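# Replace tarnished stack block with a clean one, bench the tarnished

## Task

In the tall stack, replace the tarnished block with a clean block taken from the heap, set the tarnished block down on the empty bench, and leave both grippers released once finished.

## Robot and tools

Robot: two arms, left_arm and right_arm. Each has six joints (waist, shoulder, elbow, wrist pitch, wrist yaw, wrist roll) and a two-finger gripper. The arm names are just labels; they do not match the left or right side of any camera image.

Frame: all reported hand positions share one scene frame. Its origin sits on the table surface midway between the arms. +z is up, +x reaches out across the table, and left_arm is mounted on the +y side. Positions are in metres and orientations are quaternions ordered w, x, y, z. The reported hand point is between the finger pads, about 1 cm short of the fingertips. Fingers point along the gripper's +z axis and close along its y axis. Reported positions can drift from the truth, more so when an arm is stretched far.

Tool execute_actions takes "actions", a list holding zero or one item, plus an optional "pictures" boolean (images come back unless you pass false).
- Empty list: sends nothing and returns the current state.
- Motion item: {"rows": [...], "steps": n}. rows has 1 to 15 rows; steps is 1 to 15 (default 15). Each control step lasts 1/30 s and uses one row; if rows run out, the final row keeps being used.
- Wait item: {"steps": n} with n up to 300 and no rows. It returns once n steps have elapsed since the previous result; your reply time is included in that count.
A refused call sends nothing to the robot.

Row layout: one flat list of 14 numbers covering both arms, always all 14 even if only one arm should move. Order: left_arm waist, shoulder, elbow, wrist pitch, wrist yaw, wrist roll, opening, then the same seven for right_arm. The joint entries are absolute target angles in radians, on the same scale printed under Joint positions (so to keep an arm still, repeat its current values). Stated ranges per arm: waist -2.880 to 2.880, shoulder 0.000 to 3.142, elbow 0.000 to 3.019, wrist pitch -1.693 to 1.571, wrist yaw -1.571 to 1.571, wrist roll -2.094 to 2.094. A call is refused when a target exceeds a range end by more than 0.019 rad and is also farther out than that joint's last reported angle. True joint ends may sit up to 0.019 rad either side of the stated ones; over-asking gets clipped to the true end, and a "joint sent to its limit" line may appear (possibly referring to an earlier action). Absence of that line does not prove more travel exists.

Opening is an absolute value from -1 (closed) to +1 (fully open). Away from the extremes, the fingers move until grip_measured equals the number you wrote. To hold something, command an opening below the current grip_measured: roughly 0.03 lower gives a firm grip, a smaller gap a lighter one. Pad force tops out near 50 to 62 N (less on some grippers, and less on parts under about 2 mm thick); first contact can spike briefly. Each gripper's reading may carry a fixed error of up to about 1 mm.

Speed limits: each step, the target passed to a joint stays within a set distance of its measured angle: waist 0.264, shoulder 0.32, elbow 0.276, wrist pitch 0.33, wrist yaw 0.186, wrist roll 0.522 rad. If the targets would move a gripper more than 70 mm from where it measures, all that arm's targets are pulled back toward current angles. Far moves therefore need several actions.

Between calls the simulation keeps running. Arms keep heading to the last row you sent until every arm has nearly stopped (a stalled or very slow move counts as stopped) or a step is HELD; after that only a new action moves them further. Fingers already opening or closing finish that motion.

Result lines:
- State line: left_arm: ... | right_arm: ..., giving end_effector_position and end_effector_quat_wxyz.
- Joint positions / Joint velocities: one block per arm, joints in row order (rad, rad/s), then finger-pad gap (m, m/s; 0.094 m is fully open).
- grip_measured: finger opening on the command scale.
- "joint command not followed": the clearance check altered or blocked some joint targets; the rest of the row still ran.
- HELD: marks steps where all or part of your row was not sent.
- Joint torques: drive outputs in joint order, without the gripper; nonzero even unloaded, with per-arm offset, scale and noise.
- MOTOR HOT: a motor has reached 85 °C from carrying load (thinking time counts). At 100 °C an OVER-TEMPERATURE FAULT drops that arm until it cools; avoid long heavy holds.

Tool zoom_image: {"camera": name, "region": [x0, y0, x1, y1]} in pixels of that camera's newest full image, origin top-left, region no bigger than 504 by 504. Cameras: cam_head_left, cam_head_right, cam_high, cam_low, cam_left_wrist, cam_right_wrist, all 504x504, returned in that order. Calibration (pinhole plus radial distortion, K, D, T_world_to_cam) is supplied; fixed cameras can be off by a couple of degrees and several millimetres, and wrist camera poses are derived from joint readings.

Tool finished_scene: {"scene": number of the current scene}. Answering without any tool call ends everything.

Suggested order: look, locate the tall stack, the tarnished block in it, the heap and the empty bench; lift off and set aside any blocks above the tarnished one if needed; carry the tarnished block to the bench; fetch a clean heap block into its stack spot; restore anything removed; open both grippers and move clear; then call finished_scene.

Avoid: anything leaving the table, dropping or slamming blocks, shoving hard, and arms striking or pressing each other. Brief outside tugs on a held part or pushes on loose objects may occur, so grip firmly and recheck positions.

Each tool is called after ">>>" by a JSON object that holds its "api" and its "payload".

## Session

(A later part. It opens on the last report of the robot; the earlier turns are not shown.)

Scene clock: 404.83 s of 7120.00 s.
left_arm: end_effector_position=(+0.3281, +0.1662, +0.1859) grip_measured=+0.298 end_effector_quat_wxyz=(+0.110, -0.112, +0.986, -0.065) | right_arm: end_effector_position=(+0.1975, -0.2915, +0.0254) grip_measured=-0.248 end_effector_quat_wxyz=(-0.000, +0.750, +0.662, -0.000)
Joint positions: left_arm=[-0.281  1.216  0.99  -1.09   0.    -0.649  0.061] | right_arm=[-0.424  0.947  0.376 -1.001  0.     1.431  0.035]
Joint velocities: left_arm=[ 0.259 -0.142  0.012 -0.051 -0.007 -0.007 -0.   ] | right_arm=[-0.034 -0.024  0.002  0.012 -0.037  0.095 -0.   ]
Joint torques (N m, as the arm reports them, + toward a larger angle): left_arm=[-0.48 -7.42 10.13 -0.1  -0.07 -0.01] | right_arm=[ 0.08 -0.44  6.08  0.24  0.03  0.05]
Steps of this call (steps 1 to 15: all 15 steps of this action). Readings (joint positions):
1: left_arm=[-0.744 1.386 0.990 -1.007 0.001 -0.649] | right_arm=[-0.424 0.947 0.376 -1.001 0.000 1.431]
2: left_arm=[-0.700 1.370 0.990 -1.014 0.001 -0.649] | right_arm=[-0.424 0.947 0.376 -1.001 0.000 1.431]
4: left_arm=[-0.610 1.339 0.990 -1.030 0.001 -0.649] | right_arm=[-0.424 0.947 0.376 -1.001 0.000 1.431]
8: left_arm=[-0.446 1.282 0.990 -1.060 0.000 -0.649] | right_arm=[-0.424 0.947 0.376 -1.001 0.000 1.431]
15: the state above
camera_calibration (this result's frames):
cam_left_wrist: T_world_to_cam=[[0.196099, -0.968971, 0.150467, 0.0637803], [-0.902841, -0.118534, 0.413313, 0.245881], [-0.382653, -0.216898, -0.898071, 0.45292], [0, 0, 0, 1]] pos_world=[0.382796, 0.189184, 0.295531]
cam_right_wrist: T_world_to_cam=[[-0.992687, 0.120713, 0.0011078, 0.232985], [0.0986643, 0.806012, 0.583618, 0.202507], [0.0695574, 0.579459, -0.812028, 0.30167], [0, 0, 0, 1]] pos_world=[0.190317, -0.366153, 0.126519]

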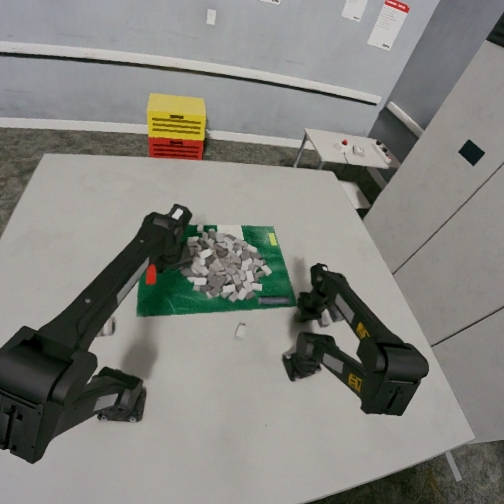

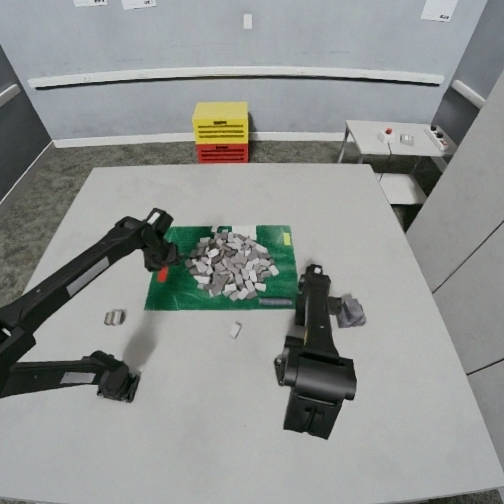

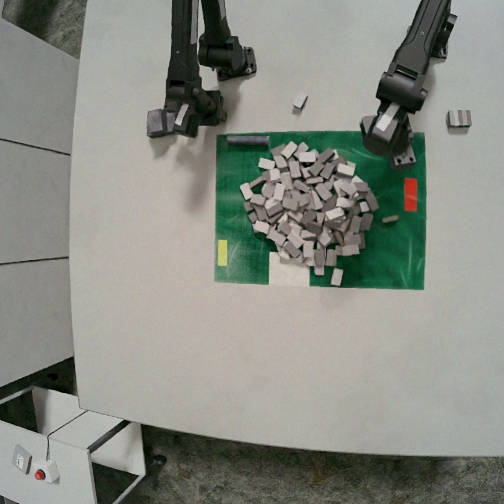

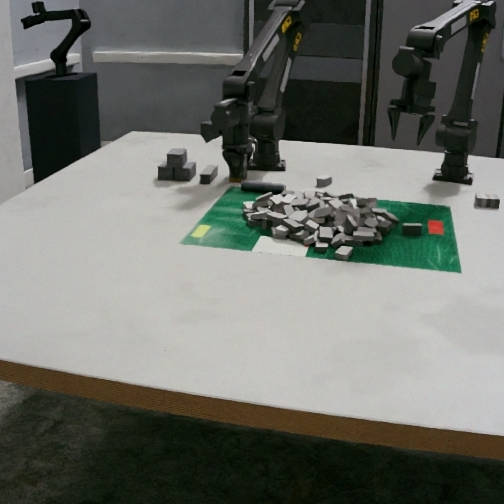

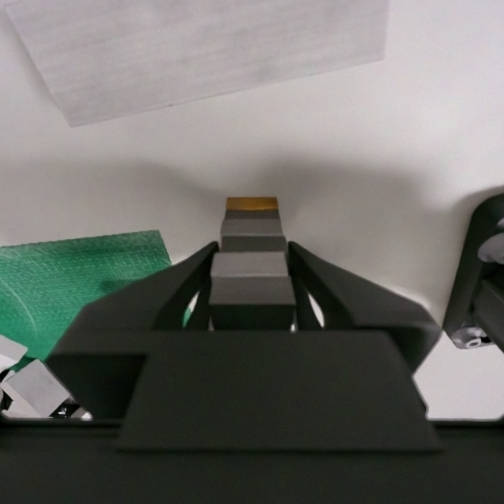

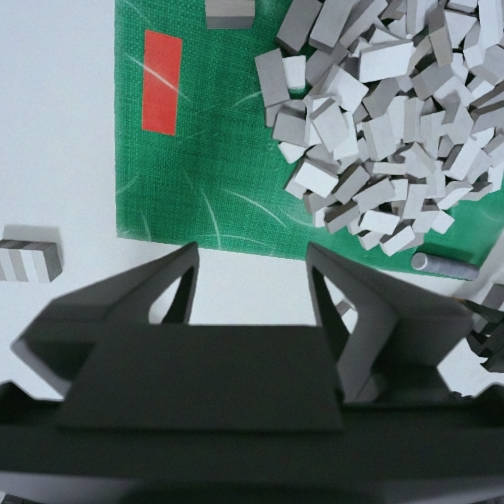

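>>> {"api": "execute_actions", "payload": {"actions": [{"rows": [[-0.275,1.2,1.012,-1.1,0,-0.649,0.3,-0.424,0.946,0.365,-1.001,0,1.431,-0.3],[-0.275,1.202,1.009,-1.1,0,-0.649,0.3,-0.424,0.945,0.369,-1.001,0,1.431,-0.34],[-0.275,1.204,1.006,-1.1,0,-0.649,0.3,-0.424,0.944,0.373,-1.001,0,1.431,-0.375],[-0.275,1.206,1.004,-1.1,0,-0.649,0.3,-0.424,0.943,0.377,-1.001,0,1.431,-0.4],[-0.275,1.208,1.004,-1.1,0,-0.649,0.3,-0.424,0.942,0.381,-1.001,0,1.431,-0.42],[-0.275,1.21,1.004,-1.1,0,-0.649,0.3,-0.424,0.942,0.385,-1.001,0,1.431,-0.435],[-0.275,1.21,1.004,-1.1,0,-0.649,0.3,-0.424,0.942,0.389,-1.001,0,1.431,-0.448],[-0.275,1.21,1.004,-1.1,0,-0.649,0.3,-0.424,0.942,0.393,-1.001,0,1.431,-0.46],[-0.275,1.21,1.004,-1.1,0,-0.649,0.3,-0.424,0.942,0.397,-1.001,0,1.431,-0.47],[-0.275,1.21,1.004,-1.1,0,-0.649,0.3,-0.424,0.942,0.401,-1.001,0,1.431,-0.48],[-0.275,1.21,1.004,-1.1,0,-0.649,0.3,-0.424,0.942,0.405,-1.001,0,1.431,-0.49],[-0.275,1.21,1.004,-1.1,0,-0.649,0.3,-0.424,0.942,0.409,-1.001,0,1.431,-0.5],[-0.275,1.21,1.004,-1.1,0,-0.649,0.3,-0.424,0.942,0.413,-1.001,0,1.431,-0.51],[-0.275,1.21,1.004,-1.1,0,-0.649,0.3,-0.424,0.942,0.417,-1.001,0,1.431,-0.515],[-0.275,1.21,1.004,-1.1,0,-0.649,0.3,-0.424,0.942,0.42,-1.001,0,1.431,-0.515]], "steps": 15}], "pictures": false}}

>>> {"api": "execute_actions", "payload": {"actions": [{"rows": [[-0.275,1.21,1.004,-1.1,0,-0.649,0.3,-0.424,0.94,0.427,-1.002,0,1.431,-0.515],[-0.275,1.21,1.004,-1.1,0,-0.649,0.3,-0.424,0.938,0.434,-1.003,0,1.431,-0.515],[-0.275,1.21,1.004,-1.1,0,-0.649,0.3,-0.424,0.936,0.441,-1.004,0,1.431,-0.515],[-0.275,1.21,1.004,-1.1,0,-0.649,0.3,-0.424,0.935,0.448,-1.005,0,1.431,-0.515],[-0.275,1.21,1.004,-1.1,0,-0.649,0.3,-0.424,0.935,0.454,-1.006,0,1.431,-0.515],[-0.275,1.21,1.004,-1.1,0,-0.649,0.3,-0.424,0.935,0.46,-1.007,0,1.431,-0.515],[-0.275,1.21,1.004,-1.1,0,-0.649,0.3,-0.424,0.935,0.466,-1.008,0,1.431,-0.515],[-0.275,1.21,1.004,-1.1,0,-0.649,0.3,-0.424,0.935,0.472,-1.009,0,1.431,-0.515],[-0.275,1.21,1.004,-1.1,0,-0.649,0.3,-0.424,0.935,0.478,-1.011,0,1.431,-0.515],[-0.275,1.21,1.004,-1.1,0,-0.649,0.3,-0.424,0.935,0.484,-1.014,0,1.431,-0.515],[-0.275,1.21,1.004,-1.1,0,-0.649,0.3,-0.424,0.935,0.49,-1.018,0,1.431,-0.515],[-0.275,1.21,1.004,-1.1,0,-0.649,0.3,-0.424,0.935,0.496,-1.023,0,1.431,-0.515],[-0.275,1.21,1.004,-1.1,0,-0.649,0.3,-0.424,0.935,0.502,-1.029,0,1.431,-0.515],[-0.275,1.21,1.004,-1.1,0,-0.649,0.3,-0.424,0.935,0.507,-1.036,0,1.431,-0.515],[-0.275,1.21,1.004,-1.1,0,-0.649,0.3,-0.424,0.935,0.511,-1.043,0,1.431,-0.515]], "steps": 15}], "pictures": false}}

>>> {"api": "execute_actions", "payload": {"actions": [{"rows": [[-0.275,1.21,1.004,-1.1,0,-0.649,0.3,-0.424,0.935,0.514,-1.05,0,1.431,-0.515],[-0.275,1.21,1.004,-1.1,0,-0.649,0.3,-0.424,0.935,0.516,-1.056,0,1.431,-0.515],[-0.275,1.21,1.004,-1.1,0,-0.649,0.3,-0.424,0.935,0.517,-1.061,0,1.431,-0.515],[-0.275,1.21,1.004,-1.1,0,-0.649,0.3,-0.424,0.935,0.517,-1.065,0,1.431,-0.515],[-0.275,1.21,1.004,-1.1,0,-0.649,0.3,-0.424,0.935,0.517,-1.067,0,1.431,-0.515]], "steps": 10}], "pictures": true}}

Scene clock: 421.17 s of 7120.00 s.
left_arm: end_effector_position=(+0.3284, +0.1693, +0.1874) grip_measured=+0.298 end_effector_quat_wxyz=(+0.110, -0.116, +0.985, -0.065) | right_arm: end_effector_position=(+0.1975, -0.2915, +0.0254) grip_measured=-0.484 end_effector_quat_wxyz=(-0.000, +0.750, +0.662, -0.000)
Joint positions: left_arm=[-0.273  1.211  0.99  -1.093  0.    -0.649  0.061] | right_arm=[-0.424  0.947  0.376 -1.001  0.     1.431  0.024]
Joint velocities: left_arm=[ 0.005 -0.005 -0.007 -0.007  0.11  -0.022  0.   ] | right_arm=[-0.005 -0.015  0.012 -0.002 -0.007  0.037  0.   ]
Joint torques (N m, as the arm reports them, + toward a larger angle): left_arm=[-0.02 -6.99  9.37 -0.15 -0.07 -0.01] | right_arm=[ 0.1  -0.83 10.04  0.25  0.03  0.05]
Steps of this call (steps 1 to 15: the robot went on to your last target; steps 16 to 90: nothing new was sent; then 12.83 s passed at rest; steps 91 to 105: all 15 steps of this action). Readings (joint positions):
91: left_arm=[-0.273 1.211 0.990 -1.093 0.000 -0.649] | right_arm=[-0.424 0.947 0.376 -1.001 0.000 1.431]
92: left_arm=[-0.273 1.211 0.990 -1.093 0.000 -0.649] | right_arm=[-0.424 0.947 0.376 -1.001 0.000 1.431]
94: left_arm=[-0.273 1.211 0.990 -1.093 0.000 -0.649] | right_arm=[-0.424 0.947 0.376 -1.001 0.000 1.431]
98: left_arm=[-0.273 1.211 0.990 -1.093 0.000 -0.649] | right_arm=[-0.424 0.947 0.376 -1.001 0.000 1.431]
105: the state above

Scene clock: 421.67 s of 7120.00 s.
left_arm: end_effector_position=(+0.3284, +0.1693, +0.1874) grip_measured=+0.298 end_effector_quat_wxyz=(+0.110, -0.116, +0.985, -0.065) | right_arm: end_effector_position=(+0.2095, -0.2947, +0.0386) grip_measured=-0.484 end_effector_quat_wxyz=(+0.007, +0.750, +0.662, +0.005)
Joint positions: left_arm=[-0.273  1.211  0.99  -1.093  0.    -0.649  0.061] | right_arm=[-0.424  0.947  0.417 -1.023  0.     1.431  0.024]
Joint velocities: left_arm=[ 0.015 -0.015 -0.012  0.002  0.037 -0.007  0.001] | right_arm=[ 0.015  0.015  0.227 -0.159  0.066 -0.007  0.   ]
Joint torques (N m, as the arm reports them, + toward a larger angle): left_arm=[ 0.05 -6.91  9.39 -0.08 -0.08  0.  ] | right_arm=[ 0.07 -1.6  12.67  0.17  0.03  0.05]
Steps of this call (steps 1 to 15: all 15 steps of this action). Readings (joint positions):
1: left_arm=[-0.273 1.211 0.990 -1.093 0.000 -0.649] | right_arm=[-0.424 0.947 0.376 -1.001 0.000 1.431]
2: left_arm=[-0.273 1.211 0.990 -1.093 0.000 -0.649] | right_arm=[-0.424 0.947 0.376 -1.001 0.000 1.431]
4: left_arm=[-0.273 1.211 0.990 -1.093 0.000 -0.649] | right_arm=[-0.424 0.947 0.377 -1.001 0.000 1.431]
8: left_arm=[-0.273 1.211 0.990 -1.093 0.000 -0.649] | right_arm=[-0.424 0.947 0.379 -1.001 0.000 1.431]
15: the state above

Scene clock: 422.00 s of 7120.00 s.
left_arm: end_effector_position=(+0.3284, +0.1693, +0.1874) grip_measured=+0.298 end_effector_quat_wxyz=(+0.110, -0.116, +0.985, -0.065) | right_arm: end_effector_position=(+0.2121, -0.2954, +0.0473) grip_measured=-0.484 end_effector_quat_wxyz=(+0.004, +0.750, +0.662, +0.002)
Joint positions: left_arm=[-0.273  1.211  0.99  -1.093  0.    -0.649  0.061] | right_arm=[-0.424  0.947  0.443 -1.059  0.     1.431  0.024]
Joint velocities: left_arm=[-0.005  0.005  0.012  0.007 -0.037 -0.007  0.001] | right_arm=[ 0.005 -0.015  0.002  0.002 -0.051 -0.022 -0.001]
Joint torques (N m, as the arm reports them, + toward a larger angle): left_arm=[-0.17 -7.13  9.35 -0.1  -0.06  0.02] | right_arm=[ 0.06 -1.82 12.45  0.    0.03  0.05]
Steps of this call (steps 1 to 10: all 10 steps of this action). Readings (joint positions):
1: left_arm=[-0.273 1.211 0.990 -1.093 0.000 -0.649] | right_arm=[-0.424 0.947 0.424 -1.029 0.000 1.431]
2: left_arm=[-0.273 1.211 0.990 -1.093 0.000 -0.649] | right_arm=[-0.424 0.947 0.431 -1.035 0.000 1.431]
4: left_arm=[-0.273 1.211 0.990 -1.093 0.000 -0.649] | right_arm=[-0.424 0.947 0.440 -1.045 0.000 1.431]
8: left_arm=[-0.273 1.211 0.990 -1.093 0.000 -0.649] | right_arm=[-0.424 0.947 0.443 -1.057 0.000 1.431]
10: the state above
camera_calibration (this result's frames):
cam_left_wrist: T_world_to_cam=[[0.203275, -0.967354, 0.151346, 0.0637062], [-0.902487, -0.125165, 0.412131, 0.247141], [-0.379733, -0.220364, -0.898467, 0.454747], [0, 0, 0, 1]] pos_world=[0.382774, 0.19277, 0.297078]
cam_right_wrist: T_world_to_cam=[[-0.992659, 0.120706, -0.00757731, 0.248415], [0.0937245, 0.807344, 0.58259, 0.192952], [0.0764395, 0.577604, -0.812731, 0.31876], [0, 0, 0, 1]] pos_world=[0.204141, -0.369881, 0.148536]

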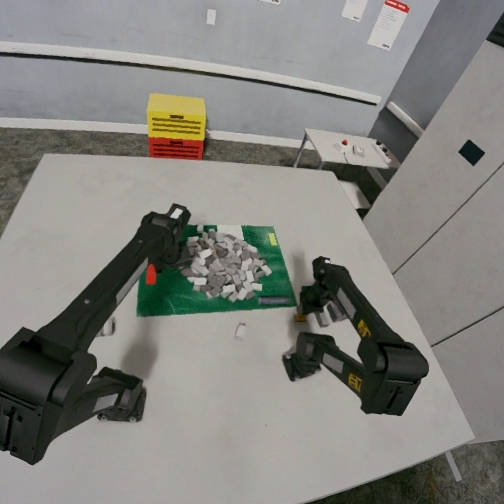

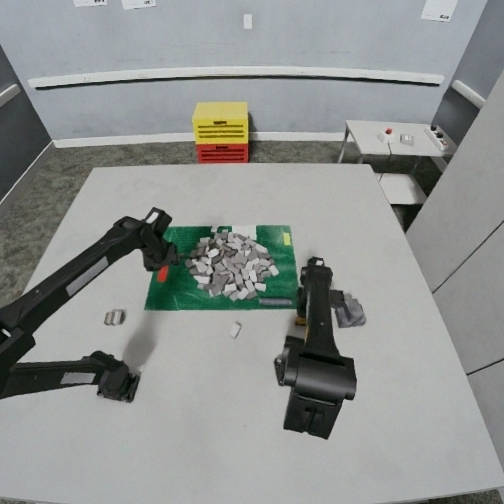

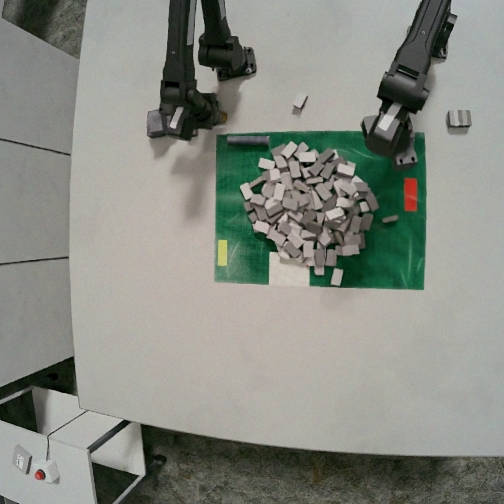

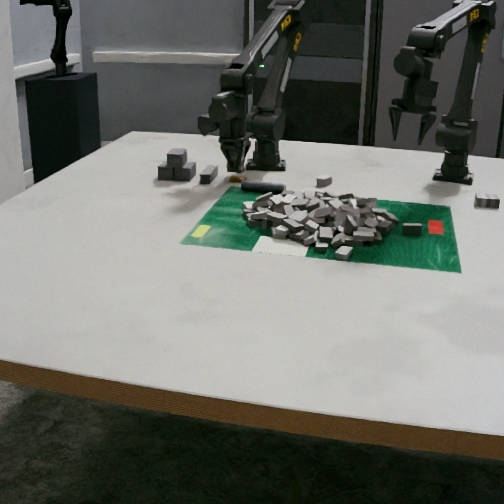

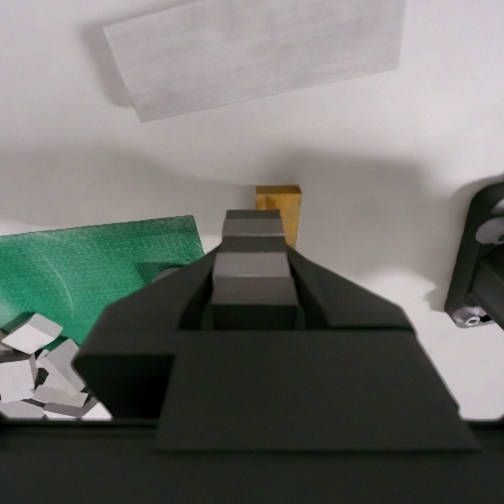

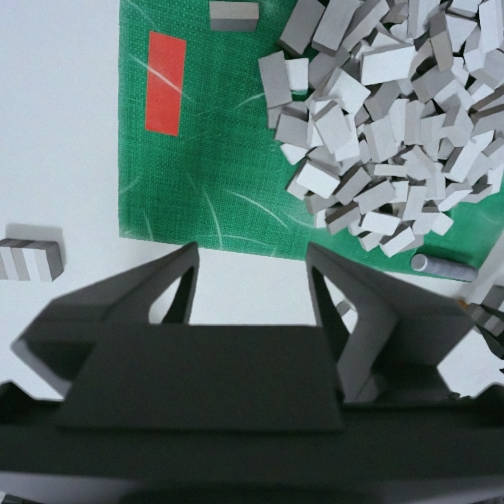

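>>> {"api": "execute_actions", "payload": {"actions": [{"rows": [[-0.275,1.21,1.004,-1.1,0,-0.649,0.3,-0.413,0.94,0.52,-1.065,0,1.431,-0.515],[-0.275,1.21,1.004,-1.1,0,-0.649,0.3,-0.408,0.941,0.523,-1.063,0,1.431,-0.515],[-0.275,1.21,1.004,-1.1,0,-0.649,0.3,-0.399,0.943,0.526,-1.061,0,1.431,-0.515],[-0.275,1.21,1.004,-1.1,0,-0.649,0.3,-0.388,0.944,0.529,-1.059,0,1.431,-0.515],[-0.275,1.21,1.004,-1.1,0,-0.649,0.3,-0.373,0.947,0.531,-1.057,0,1.431,-0.515],[-0.275,1.21,1.004,-1.1,0,-0.649,0.3,-0.355,0.95,0.533,-1.055,0,1.431,-0.515],[-0.275,1.21,1.004,-1.1,0,-0.649,0.3,-0.335,0.953,0.535,-1.053,0,1.431,-0.515],[-0.275,1.21,1.004,-1.1,0,-0.649,0.3,-0.312,0.957,0.537,-1.051,0,1.431,-0.515],[-0.275,1.21,1.004,-1.1,0,-0.649,0.3,-0.287,0.961,0.539,-1.05,0,1.431,-0.515],[-0.275,1.21,1.004,-1.1,0,-0.649,0.3,-0.26,0.965,0.542,-1.048,0,1.431,-0.515],[-0.275,1.21,1.004,-1.1,0,-0.649,0.3,-0.23,0.97,0.545,-1.047,0,1.431,-0.515],[-0.275,1.21,1.004,-1.1,0,-0.649,0.3,-0.199,0.975,0.548,-1.045,0,1.431,-0.515],[-0.275,1.21,1.004,-1.1,0,-0.649,0.3,-0.166,0.98,0.551,-1.043,0,1.431,-0.515],[-0.275,1.21,1.004,-1.1,0,-0.649,0.3,-0.132,0.986,0.555,-1.042,0,1.431,-0.515],[-0.275,1.21,1.004,-1.1,0,-0.649,0.3,-0.096,0.992,0.558,-1.04,0,1.431,-0.515]], "steps": 15}], "pictures": false}}

>>> {"api": "execute_actions", "payload": {"actions": [{"rows": [[-0.275,1.21,1.004,-1.1,0,-0.649,0.3,-0.059,0.998,0.562,-1.038,0,1.431,-0.515],[-0.275,1.21,1.004,-1.1,0,-0.649,0.3,-0.021,1.004,0.565,-1.036,0,1.431,-0.515],[-0.275,1.21,1.004,-1.1,0,-0.649,0.3,0.018,1.01,0.569,-1.034,0,1.431,-0.515],[-0.275,1.21,1.004,-1.1,0,-0.649,0.3,0.058,1.017,0.573,-1.032,0,1.431,-0.515],[-0.275,1.21,1.004,-1.1,0,-0.649,0.3,0.098,1.023,0.577,-1.03,0,1.431,-0.515],[-0.275,1.21,1.004,-1.1,0,-0.649,0.3,0.139,1.03,0.581,-1.028,0,1.431,-0.515],[-0.275,1.21,1.004,-1.1,0,-0.649,0.3,0.18,1.037,0.585,-1.026,0,1.431,-0.515],[-0.275,1.21,1.004,-1.1,0,-0.649,0.3,0.22,1.043,0.589,-1.024,0,1.431,-0.515],[-0.275,1.21,1.004,-1.1,0,-0.649,0.3,0.261,1.05,0.593,-1.022,0,1.431,-0.515],[-0.275,1.21,1.004,-1.1,0,-0.649,0.3,0.302,1.057,0.597,-1.02,0,1.431,-0.515],[-0.275,1.21,1.004,-1.1,0,-0.649,0.3,0.342,1.063,0.601,-1.018,0,1.431,-0.515],[-0.275,1.21,1.004,-1.1,0,-0.649,0.3,0.382,1.07,0.605,-1.016,0,1.431,-0.515],[-0.275,1.21,1.004,-1.1,0,-0.649,0.3,0.421,1.076,0.609,-1.014,0,1.431,-0.515],[-0.275,1.21,1.004,-1.1,0,-0.649,0.3,0.459,1.082,0.612,-1.012,0,1.431,-0.515],[-0.275,1.21,1.004,-1.1,0,-0.649,0.3,0.496,1.088,0.616,-1.01,0,1.431,-0.515]], "steps": 15}], "pictures": false}}

>>> {"api": "execute_actions", "payload": {"actions": [{"rows": [[-0.275,1.21,1.004,-1.1,0,-0.649,0.3,0.532,1.094,0.619,-1.008,0,1.431,-0.515],[-0.275,1.21,1.004,-1.1,0,-0.649,0.3,0.566,1.1,0.623,-1.007,0,1.431,-0.515],[-0.275,1.21,1.004,-1.1,0,-0.649,0.3,0.599,1.105,0.626,-1.005,0,1.431,-0.515],[-0.275,1.21,1.004,-1.1,0,-0.649,0.3,0.63,1.11,0.629,-1.003,0,1.431,-0.515],[-0.275,1.21,1.004,-1.1,0,-0.649,0.3,0.66,1.115,0.632,-1.002,0,1.431,-0.515],[-0.275,1.21,1.004,-1.1,0,-0.649,0.3,0.687,1.119,0.635,-1.0,0,1.431,-0.515],[-0.275,1.21,1.004,-1.1,0,-0.649,0.3,0.712,1.123,0.637,-0.999,0,1.431,-0.515],[-0.275,1.21,1.004,-1.1,0,-0.649,0.3,0.735,1.127,0.639,-0.998,0,1.431,-0.515],[-0.275,1.21,1.004,-1.1,0,-0.649,0.3,0.755,1.13,0.641,-0.997,0,1.431,-0.515],[-0.275,1.21,1.004,-1.1,0,-0.649,0.3,0.773,1.133,0.643,-0.996,0,1.431,-0.515],[-0.275,1.21,1.004,-1.1,0,-0.649,0.3,0.788,1.136,0.644,-0.995,0,1.431,-0.515],[-0.275,1.21,1.004,-1.1,0,-0.649,0.3,0.799,1.137,0.645,-0.995,0,1.431,-0.515],[-0.275,1.21,1.004,-1.1,0,-0.649,0.3,0.808,1.139,0.646,-0.994,0,1.431,-0.515],[-0.275,1.21,1.004,-1.1,0,-0.649,0.3,0.813,1.14,0.647,-0.994,0,1.431,-0.515],[-0.275,1.21,1.004,-1.1,0,-0.649,0.3,0.815,1.14,0.647,-0.994,0,1.431,-0.515]], "steps": 15}], "pictures": false}}

>>> {"api": "execute_actions", "payload": {"actions": [{"rows": [[-0.275,1.21,1.004,-1.1,0,-0.649,0.3,0.815,1.14,0.647,-0.994,0,1.431,-0.515],[-0.275,1.21,1.004,-1.1,0,-0.649,0.3,0.815,1.14,0.647,-0.994,0,1.431,-0.515],[-0.275,1.21,1.004,-1.1,0,-0.649,0.3,0.815,1.14,0.64,-0.994,0,1.431,-0.515],[-0.275,1.21,1.004,-1.1,0,-0.649,0.3,0.815,1.14,0.632,-0.994,0,1.431,-0.515],[-0.275,1.21,1.004,-1.1,0,-0.649,0.3,0.815,1.14,0.624,-0.994,0,1.431,-0.515],[-0.275,1.21,1.004,-1.1,0,-0.649,0.3,0.815,1.14,0.616,-0.994,0,1.431,-0.515],[-0.275,1.21,1.004,-1.1,0,-0.649,0.3,0.815,1.14,0.608,-0.994,0,1.431,-0.515],[-0.275,1.21,1.004,-1.1,0,-0.649,0.3,0.815,1.14,0.6,-0.994,0,1.431,-0.515]], "steps": 9}], "pictures": true}}

Scene clock: 445.33 s of 7120.00 s.
left_arm: end_effector_position=(+0.3284, +0.1693, +0.1874) grip_measured=+0.298 end_effector_quat_wxyz=(+0.110, -0.116, +0.985, -0.065) | right_arm: end_effector_position=(+0.2289, -0.2467, +0.0502) grip_measured=-0.484 end_effector_quat_wxyz=(+0.003, +0.658, +0.753, +0.002)
Joint positions: left_arm=[-0.273  1.211  0.99  -1.093  0.    -0.649  0.061] | right_arm=[-0.166  0.98   0.469 -1.052  0.001  1.431  0.024]
Joint velocities: left_arm=[-0.005 -0.005 -0.012  0.007 -0.037 -0.037  0.001] | right_arm=[ 1.011  0.151  0.12   0.066 -0.051 -0.007  0.   ]
Joint torques (N m, as the arm reports them, + toward a larger angle): left_arm=[-0.07 -6.86  9.33 -0.08 -0.07  0.03] | right_arm=[ 1.03 -1.24 12.75  0.59 -0.06  0.05]
Steps of this call (steps 1 to 15: the robot went on to your last target; steps 16 to 90: nothing new was sent; then 19.83 s passed at rest; steps 91 to 105: all 15 steps of this action). Readings (joint positions):
91: left_arm=[-0.273 1.211 0.990 -1.093 0.000 -0.649] | right_arm=[-0.424 0.947 0.443 -1.059 0.000 1.431]
92: left_arm=[-0.273 1.211 0.990 -1.093 0.000 -0.649] | right_arm=[-0.424 0.947 0.443 -1.059 0.000 1.431]
94: left_arm=[-0.273 1.211 0.990 -1.093 0.000 -0.649] | right_arm=[-0.417 0.947 0.443 -1.059 0.000 1.431]
98: left_arm=[-0.273 1.211 0.990 -1.093 0.000 -0.649] | right_arm=[-0.364 0.948 0.445 -1.059 0.001 1.431]
105: the state above

Scene clock: 445.83 s of 7120.00 s.
left_arm: end_effector_position=(+0.3284, +0.1693, +0.1874) grip_measured=+0.298 end_effector_quat_wxyz=(+0.110, -0.116, +0.985, -0.065) | right_arm: end_effector_position=(+0.2185, -0.1179, +0.0523) grip_measured=-0.484 end_effector_quat_wxyz=(+0.002, +0.410, +0.912, +0.002)
Joint positions: left_arm=[-0.273  1.211  0.99  -1.093  0.    -0.649  0.061] | right_arm=[ 0.426  1.077  0.532 -1.02   0.     1.431  0.024]
Joint velocities: left_arm=[ 0.015 -0.005 -0.007 -0.007  0.007 -0.007 -0.   ] | right_arm=[ 1.128  0.171  0.095  0.076  0.037  0.007 -0.   ]
Joint torques (N m, as the arm reports them, + toward a larger angle): left_arm=[ 0.2  -7.05  9.34 -0.08 -0.08  0.01] | right_arm=[-0.05 -2.64 12.52  0.45  0.01  0.05]
Steps of this call (steps 1 to 15: all 15 steps of this action). Readings (joint positions):
1: left_arm=[-0.273 1.211 0.990 -1.093 0.000 -0.649] | right_arm=[-0.131 0.985 0.473 -1.050 0.001 1.431]
2: left_arm=[-0.273 1.211 0.990 -1.093 0.000 -0.649] | right_arm=[-0.094 0.991 0.477 -1.048 0.001 1.431]
4: left_arm=[-0.273 1.211 0.990 -1.093 0.000 -0.649] | right_arm=[-0.018 1.004 0.486 -1.043 0.001 1.431]
8: left_arm=[-0.273 1.211 0.990 -1.093 0.000 -0.649] | right_arm=[0.143 1.030 0.503 -1.035 0.001 1.431]
15: the state above

Scene clock: 446.33 s of 7120.00 s.
left_arm: end_effector_position=(+0.3284, +0.1693, +0.1874) grip_measured=+0.298 end_effector_quat_wxyz=(+0.110, -0.116, +0.985, -0.065) | right_arm: end_effector_position=(+0.1662, -0.0434, +0.0501) grip_measured=-0.484 end_effector_quat_wxyz=(-0.001, +0.230, +0.973, -0.002)
Joint positions: left_arm=[-0.273  1.211  0.99  -1.093  0.    -0.649  0.061] | right_arm=[ 0.806  1.139  0.566 -1.002  0.     1.431  0.024]
Joint velocities: left_arm=[ 0.005 -0.005 -0.002 -0.007 -0.022 -0.022 -0.   ] | right_arm=[ 0.171  0.015  0.007  0.002  0.037 -0.007 -0.001]
Joint torques (N m, as the arm reports them, + toward a larger angle): left_arm=[-0.05 -7.12  9.39 -0.06 -0.1   0.  ] | right_arm=[-0.69 -3.6  12.16  0.56  0.04  0.05]
Steps of this call (steps 1 to 15: all 15 steps of this action). Readings (joint positions):
1: left_arm=[-0.273 1.211 0.990 -1.093 0.000 -0.649] | right_arm=[0.465 1.083 0.535 -1.018 0.000 1.431]
2: left_arm=[-0.273 1.211 0.990 -1.093 0.000 -0.649] | right_arm=[0.502 1.089 0.539 -1.016 0.000 1.431]
4: left_arm=[-0.273 1.211 0.990 -1.093 0.000 -0.649] | right_arm=[0.571 1.101 0.546 -1.013 0.000 1.431]
8: left_arm=[-0.273 1.211 0.990 -1.093 0.000 -0.649] | right_arm=[0.691 1.120 0.557 -1.007 0.000 1.431]
15: the state above

Scene clock: 446.63 s of 7120.00 s.
left_arm: end_effector_position=(+0.3284, +0.1693, +0.1874) grip_measured=+0.298 end_effector_quat_wxyz=(+0.110, -0.116, +0.985, -0.065) | right_arm: end_effector_position=(+0.1651, -0.0425, +0.0500) grip_measured=-0.484 end_effector_quat_wxyz=(-0.001, +0.227, +0.974, -0.002)
Joint positions: left_arm=[-0.273  1.211  0.99  -1.093  0.    -0.649  0.061] | right_arm=[ 0.812  1.14   0.567 -1.002  0.     1.431  0.024]
Joint velocities: left_arm=[-0.005 -0.005 -0.002  0.012  0.037  0.022  0.   ] | right_arm=[-0.015 -0.015 -0.002  0.002 -0.095 -0.066  0.001]
Joint torques (N m, as the arm reports them, + toward a larger angle): left_arm=[ 0.03 -6.9   9.37 -0.12 -0.09  0.01] | right_arm=[ 0.25 -3.4   9.28  0.49  0.03  0.05]
Steps of this call (steps 1 to 9: all 9 steps of this action). Readings (joint positions):
1: left_arm=[-0.273 1.211 0.990 -1.093 0.000 -0.649] | right_arm=[0.811 1.140 0.567 -1.002 0.000 1.431]
2: left_arm=[-0.273 1.211 0.990 -1.093 0.000 -0.649] | right_arm=[0.812 1.140 0.567 -1.002 0.000 1.431]
4: left_arm=[-0.273 1.211 0.990 -1.093 0.000 -0.649] | right_arm=[0.812 1.140 0.567 -1.002 0.000 1.431]
8: left_arm=[-0.273 1.211 0.990 -1.093 0.000 -0.649] | right_arm=[0.812 1.140 0.567 -1.002 0.000 1.431]
9: the state above
camera_calibration (this result's frames):
cam_left_wrist: T_world_to_cam=[[0.203275, -0.967354, 0.151346, 0.0637062], [-0.902487, -0.125165, 0.412131, 0.247141], [-0.379733, -0.220364, -0.898467, 0.454747], [0, 0, 0, 1]] pos_world=[0.382774, 0.19277, 0.297078]
cam_right_wrist: T_world_to_cam=[[-0.439854, -0.898058, 0.00450634, 0.0360075], [-0.727843, 0.359416, 0.584008, 0.108117], [-0.526093, 0.253598, -0.811736, 0.264149], [0, 0, 0, 1]] pos_world=[0.233497, -0.0735099, 0.151116]

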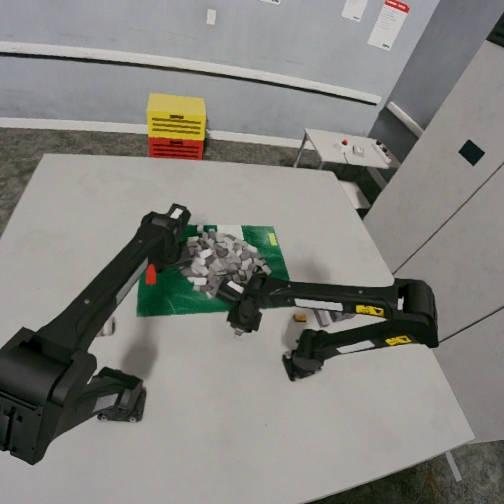

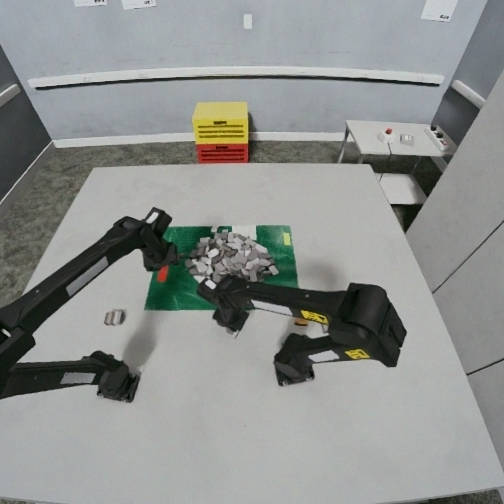

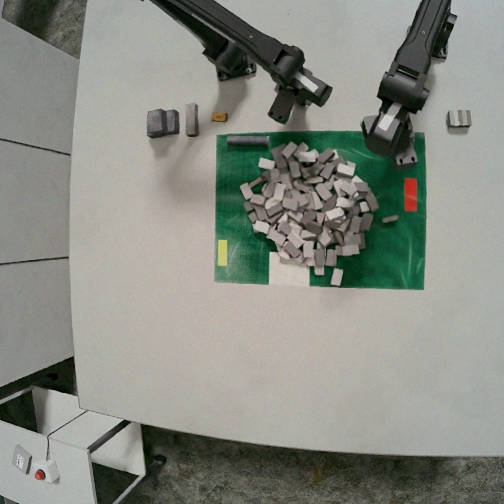

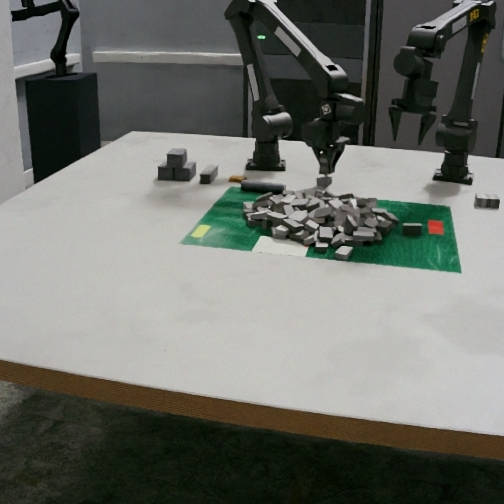

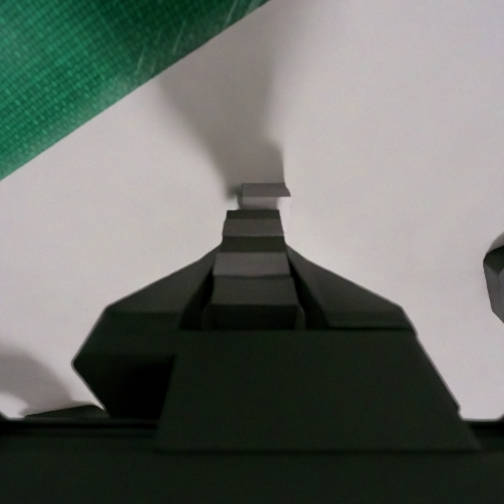

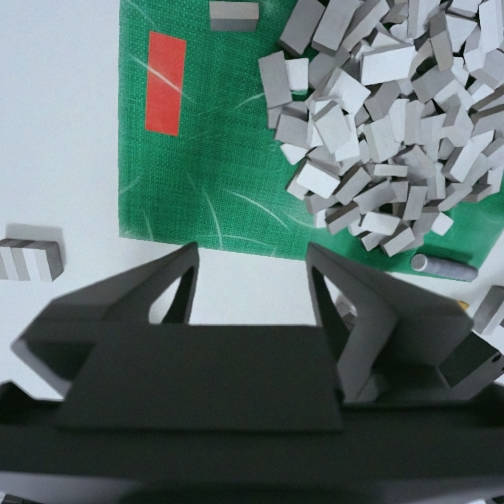

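>>> {"api": "execute_actions", "payload": {"actions": []}}

Scene clock: 456.47 s of 7120.00 s.
left_arm: end_effector_position=(+0.3284, +0.1693, +0.1874) grip_measured=+0.298 end_effector_quat_wxyz=(+0.110, -0.116, +0.985, -0.065) | right_arm: end_effector_position=(+0.1651, -0.0425, +0.0500) grip_measured=-0.484 end_effector_quat_wxyz=(-0.001, +0.227, +0.974, -0.002)
Joint positions: left_arm=[-0.273  1.211  0.99  -1.093  0.    -0.649  0.061] | right_arm=[ 0.812  1.14   0.567 -1.002  0.     1.431  0.024]
Joint velocities: left_arm=[ 0.015 -0.005 -0.017 -0.002  0.037 -0.037 -0.001] | right_arm=[ 0.005 -0.024 -0.002  0.012 -0.051 -0.037 -0.   ]
Joint torques (N m, as the arm reports them, + toward a larger angle): left_arm=[-0.29 -6.86  9.39  0.   -0.07  0.01] | right_arm=[ 0.31 -3.38  9.32  0.51  0.03  0.06]
Steps of this call (steps 1 to 15: the robot went on to your last target; steps 16 to 90: nothing new was sent; then 6.83 s passed at rest). Readings (joint positions):
1: left_arm=[-0.273 1.211 0.990 -1.093 0.000 -0.649] | right_arm=[0.812 1.140 0.567 -1.002 0.000 1.431]
2: left_arm=[-0.273 1.211 0.990 -1.093 0.000 -0.649] | right_arm=[0.812 1.140 0.567 -1.002 0.000 1.431]
4: left_arm=[-0.273 1.211 0.990 -1.093 0.000 -0.649] | right_arm=[0.812 1.140 0.567 -1.002 0.000 1.431]
8: left_arm=[-0.273 1.211 0.990 -1.093 0.000 -0.649] | right_arm=[0.812 1.140 0.567 -1.002 0.000 1.431]
90: the state above
All arms were judged still, so your last target was given up. Only a new action makes them travel on or press farther. Fingers that are still opening or closing keep moving.
camera_calibration (this result's frames):
cam_left_wrist: T_world_to_cam=[[0.203275, -0.967354, 0.151346, 0.0637062], [-0.902487, -0.125165, 0.412131, 0.247141], [-0.379733, -0.220364, -0.898467, 0.454747], [0, 0, 0, 1]] pos_world=[0.382774, 0.19277, 0.297078]
cam_right_wrist: T_world_to_cam=[[-0.439854, -0.898058, 0.00450634, 0.0360075], [-0.727843, 0.359416, 0.584008, 0.108117], [-0.526093, 0.253598, -0.811736, 0.264149], [0, 0, 0, 1]] pos_world=[0.233497, -0.0735099, 0.151116]

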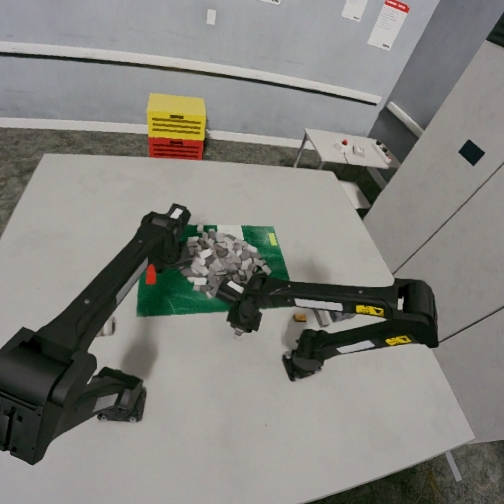

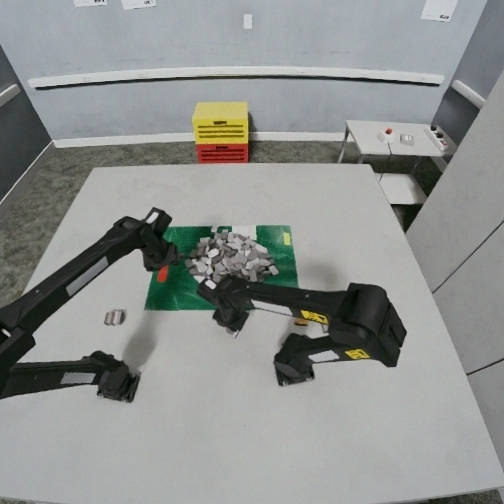

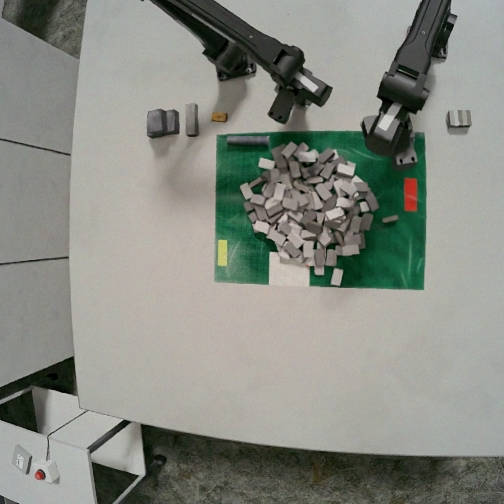

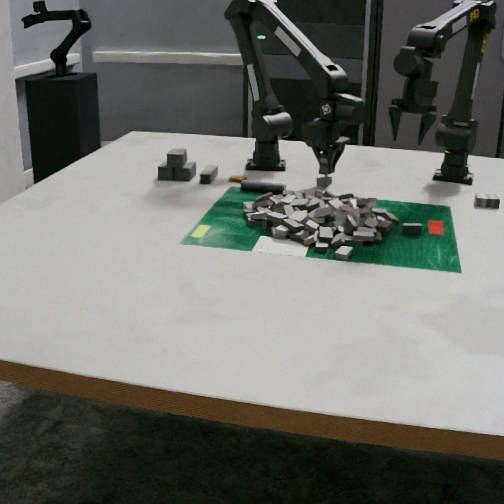

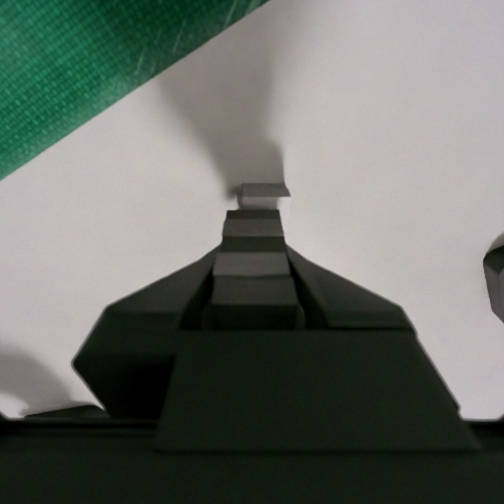

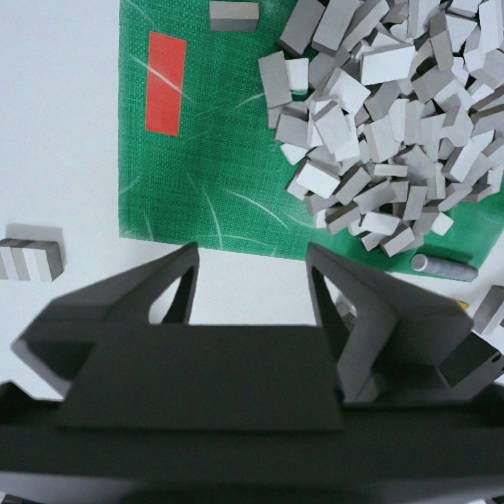

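>>> {"api": "zoom_image", "payload": {"camera": "cam_left_wrist", "region": [190, 150, 320, 280]}}

>>> {"api": "zoom_image", "payload": {"camera": "cam_low", "region": [280, 120, 380, 220]}}

Region (190, 150, 320, 280) of cam_left_wrist's 504x504 image, scaled by 3.877, with more detail than that image has.

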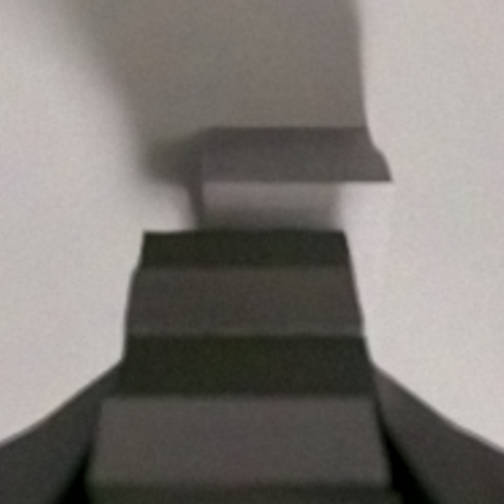

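Region (280, 120, 380, 220) of cam_low's 504x504 image, scaled by 5.040, with more detail than that image has.

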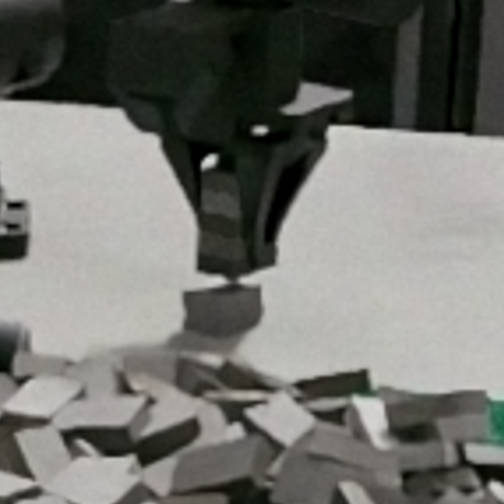

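>>> {"api": "execute_actions", "payload": {"actions": [{"rows": [
[-0.275,1.21,1.004,-1.1,0,-0.649,0.3, 0.813,1.138,0.594,-0.994,0,1.431,-0.515],
[-0.275,1.21,1.004,-1.1,0,-0.649,0.3, 0.812,1.138,0.587,-0.994,0,1.431,-0.515],
[-0.275,1.21,1.004,-1.1,0,-0.649,0.3, 0.812,1.138,0.581,-0.994,0,1.431,-0.515],
[-0.275,1.21,1.004,-1.1,0,-0.649,0.3, 0.812,1.138,0.576,-0.994,0,1.431,-0.515],
[-0.275,1.21,1.004,-1.1,0,-0.649,0.3, 0.812,1.138,0.572,-0.993,0,1.431,-0.515],
[-0.275,1.21,1.004,-1.1,0,-0.649,0.3, 0.812,1.138,0.569,-0.991,0,1.431,-0.515],
[-0.275,1.21,1.004,-1.1,0,-0.649,0.3, 0.812,1.138,0.566,-0.988,0,1.431,-0.515],
[-0.275,1.21,1.004,-1.1,0,-0.649,0.3, 0.812,1.138,0.563,-0.985,0,1.431,-0.515],
[-0.275,1.21,1.004,-1.1,0,-0.649,0.3, 0.812,1.138,0.560,-0.981,0,1.431,-0.515],
[-0.275,1.21,1.004,-1.1,0,-0.649,0.3, 0.812,1.138,0.557,-0.977,0,1.431,-0.515],
[-0.275,1.21,1.004,-1.1,0,-0.649,0.3, 0.812,1.138,0.554,-0.973,0,1.431,-0.515],
[-0.275,1.21,1.004,-1.1,0,-0.649,0.3, 0.812,1.138,0.551,-0.970,0,1.431,-0.515],
[-0.275,1.21,1.004,-1.1,0,-0.649,0.3, 0.812,1.138,0.549,-0.967,0,1.431,-0.515],
[-0.275,1.21,1.004,-1.1,0,-0.649,0.3, 0.812,1.138,0.547,-0.964,0,1.431,-0.515],
[-0.275,1.21,1.004,-1.1,0,-0.649,0.3, 0.812,1.138,0.546,-0.962,0,1.431,-0.515]
], "steps": 15}], "pictures": false}}

>>> {"api": "execute_actions", "payload": {"actions": [{"steps": 12}]}}

>>> {"api": "zoom_image", "payload": {"camera": "cam_left_wrist", "region": [190, 150, 320, 280]}}

Scene clock: 472.50 s of 7120.00 s.
left_arm: end_effector_position=(+0.3284, +0.1693, +0.1874) grip_measured=+0.298 end_effector_quat_wxyz=(+0.110, -0.116, +0.985, -0.065) | right_arm: end_effector_position=(+0.1649, -0.0429, +0.0452) grip_measured=-0.484 end_effector_quat_wxyz=(+0.001, +0.227, +0.974, +0.003)
Joint positions: left_arm=[-0.273  1.211  0.99  -1.093  0.    -0.649  0.061] | right_arm=[ 0.812  1.14   0.551 -0.975  0.     1.431  0.024]
Joint velocities: left_arm=[-0.005 -0.005 -0.002 -0.012 -0.007 -0.066 -0.001] | right_arm=[ 0.005  0.015 -0.1    0.066 -0.095  0.066 -0.001]
Joint torques (N m, as the arm reports them, + toward a larger angle): left_arm=[-0.14 -6.87  9.28 -0.04 -0.09  0.02] | right_arm=[ 0.07 -3.64  7.15  0.45  0.03  0.05]
Steps of this call (steps 1 to 90: nothing new was sent; then 12.53 s passed at rest; steps 91 to 105: all 15 steps of this action). Readings (joint positions):
91: left_arm=[-0.273 1.211 0.990 -1.093 0.000 -0.649] | right_arm=[0.812 1.140 0.567 -1.002 0.000 1.431]
92: left_arm=[-0.273 1.211 0.990 -1.093 0.000 -0.649] | right_arm=[0.812 1.140 0.567 -1.002 0.000 1.431]
94: left_arm=[-0.273 1.211 0.990 -1.093 0.000 -0.649] | right_arm=[0.812 1.140 0.567 -1.002 0.000 1.431]
98: left_arm=[-0.273 1.211 0.990 -1.093 0.000 -0.649] | right_arm=[0.812 1.140 0.567 -0.999 0.000 1.431]
105: the state above

Scene clock: 472.90 s of 7120.00 s.
left_arm: end_effector_position=(+0.3284, +0.1693, +0.1874) grip_measured=+0.298 end_effector_quat_wxyz=(+0.110, -0.116, +0.985, -0.065) | right_arm: end_effector_position=(+0.1638, -0.0445, +0.0431) grip_measured=-0.484 end_effector_quat_wxyz=(+0.001, +0.227, +0.974, +0.002)
Joint positions: left_arm=[-0.273  1.211  0.99  -1.093  0.    -0.649  0.061] | right_arm=[ 0.812  1.14   0.545 -0.971  0.     1.431  0.024]
Joint velocities: left_arm=[-0.015  0.005 -0.002  0.002 -0.051 -0.051  0.   ] | right_arm=[ 0.005 -0.005 -0.002  0.002  0.037 -0.022 -0.   ]
Joint torques (N m, as the arm reports them, + toward a larger angle): left_arm=[-0.16 -6.7   9.36 -0.1  -0.09  0.  ] | right_arm=[ 0.05 -3.46  7.07  0.56  0.03  0.05]
Steps of this call (steps 1 to 12: the robot went on to your last target). Readings (joint positions):
1: left_arm=[-0.273 1.211 0.990 -1.093 0.000 -0.649] | right_arm=[0.812 1.140 0.549 -0.974 0.000 1.431]
2: left_arm=[-0.273 1.211 0.990 -1.093 0.000 -0.649] | right_arm=[0.812 1.140 0.547 -0.973 0.000 1.431]
4: left_arm=[-0.273 1.211 0.990 -1.093 0.000 -0.649] | right_arm=[0.812 1.140 0.545 -0.973 0.000 1.431]
8: left_arm=[-0.273 1.211 0.990 -1.093 0.000 -0.649] | right_arm=[0.812 1.140 0.545 -0.971 0.000 1.431]
12: the state above
camera_calibration (this result's frames):
cam_left_wrist: T_world_to_cam=[[0.203275, -0.967354, 0.151346, 0.0637062], [-0.902487, -0.125165, 0.412131, 0.247141], [-0.379733, -0.220364, -0.898467, 0.454747], [0, 0, 0, 1]] pos_world=[0.382774, 0.19277, 0.297078]
cam_right_wrist: T_world_to_cam=[[-0.439854, -0.898058, -0.00455644, 0.0341262], [-0.730849, 0.355, 0.582953, 0.112244], [-0.521908, 0.259744, -0.812493, 0.257943], [0, 0, 0, 1]] pos_world=[0.231666, -0.0761985, 0.144299]

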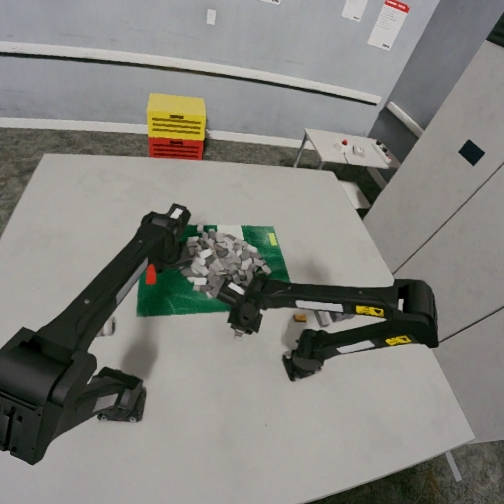

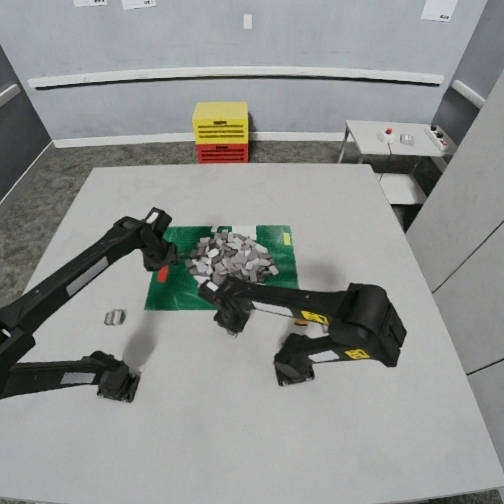

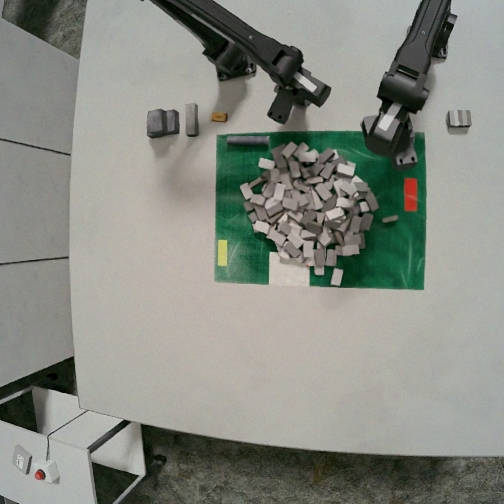

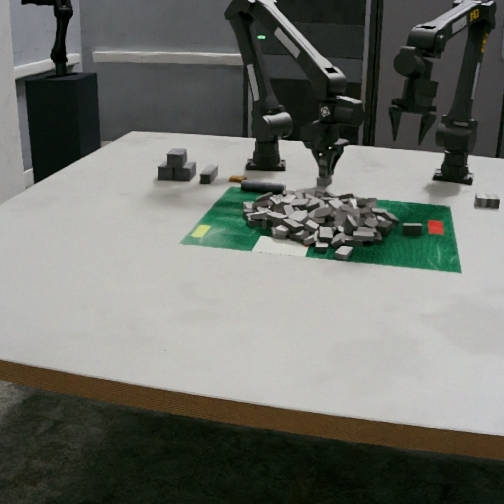

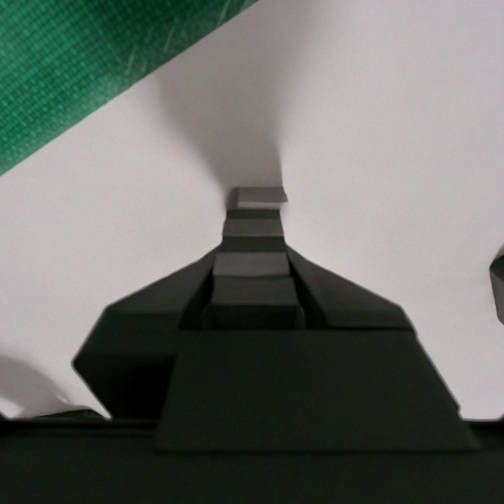

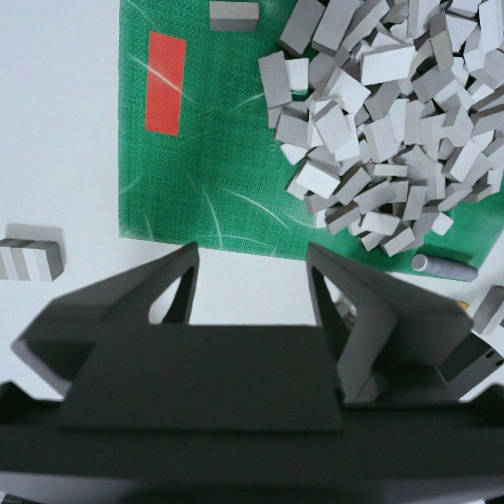

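Region (190, 150, 320, 280) of cam_left_wrist's 504x504 image, scaled by 3.877, with more detail than that image has.

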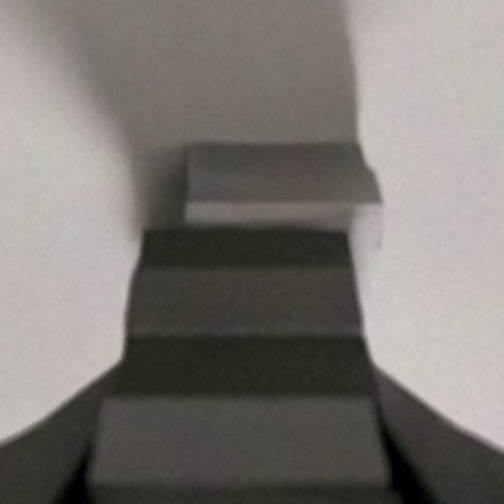

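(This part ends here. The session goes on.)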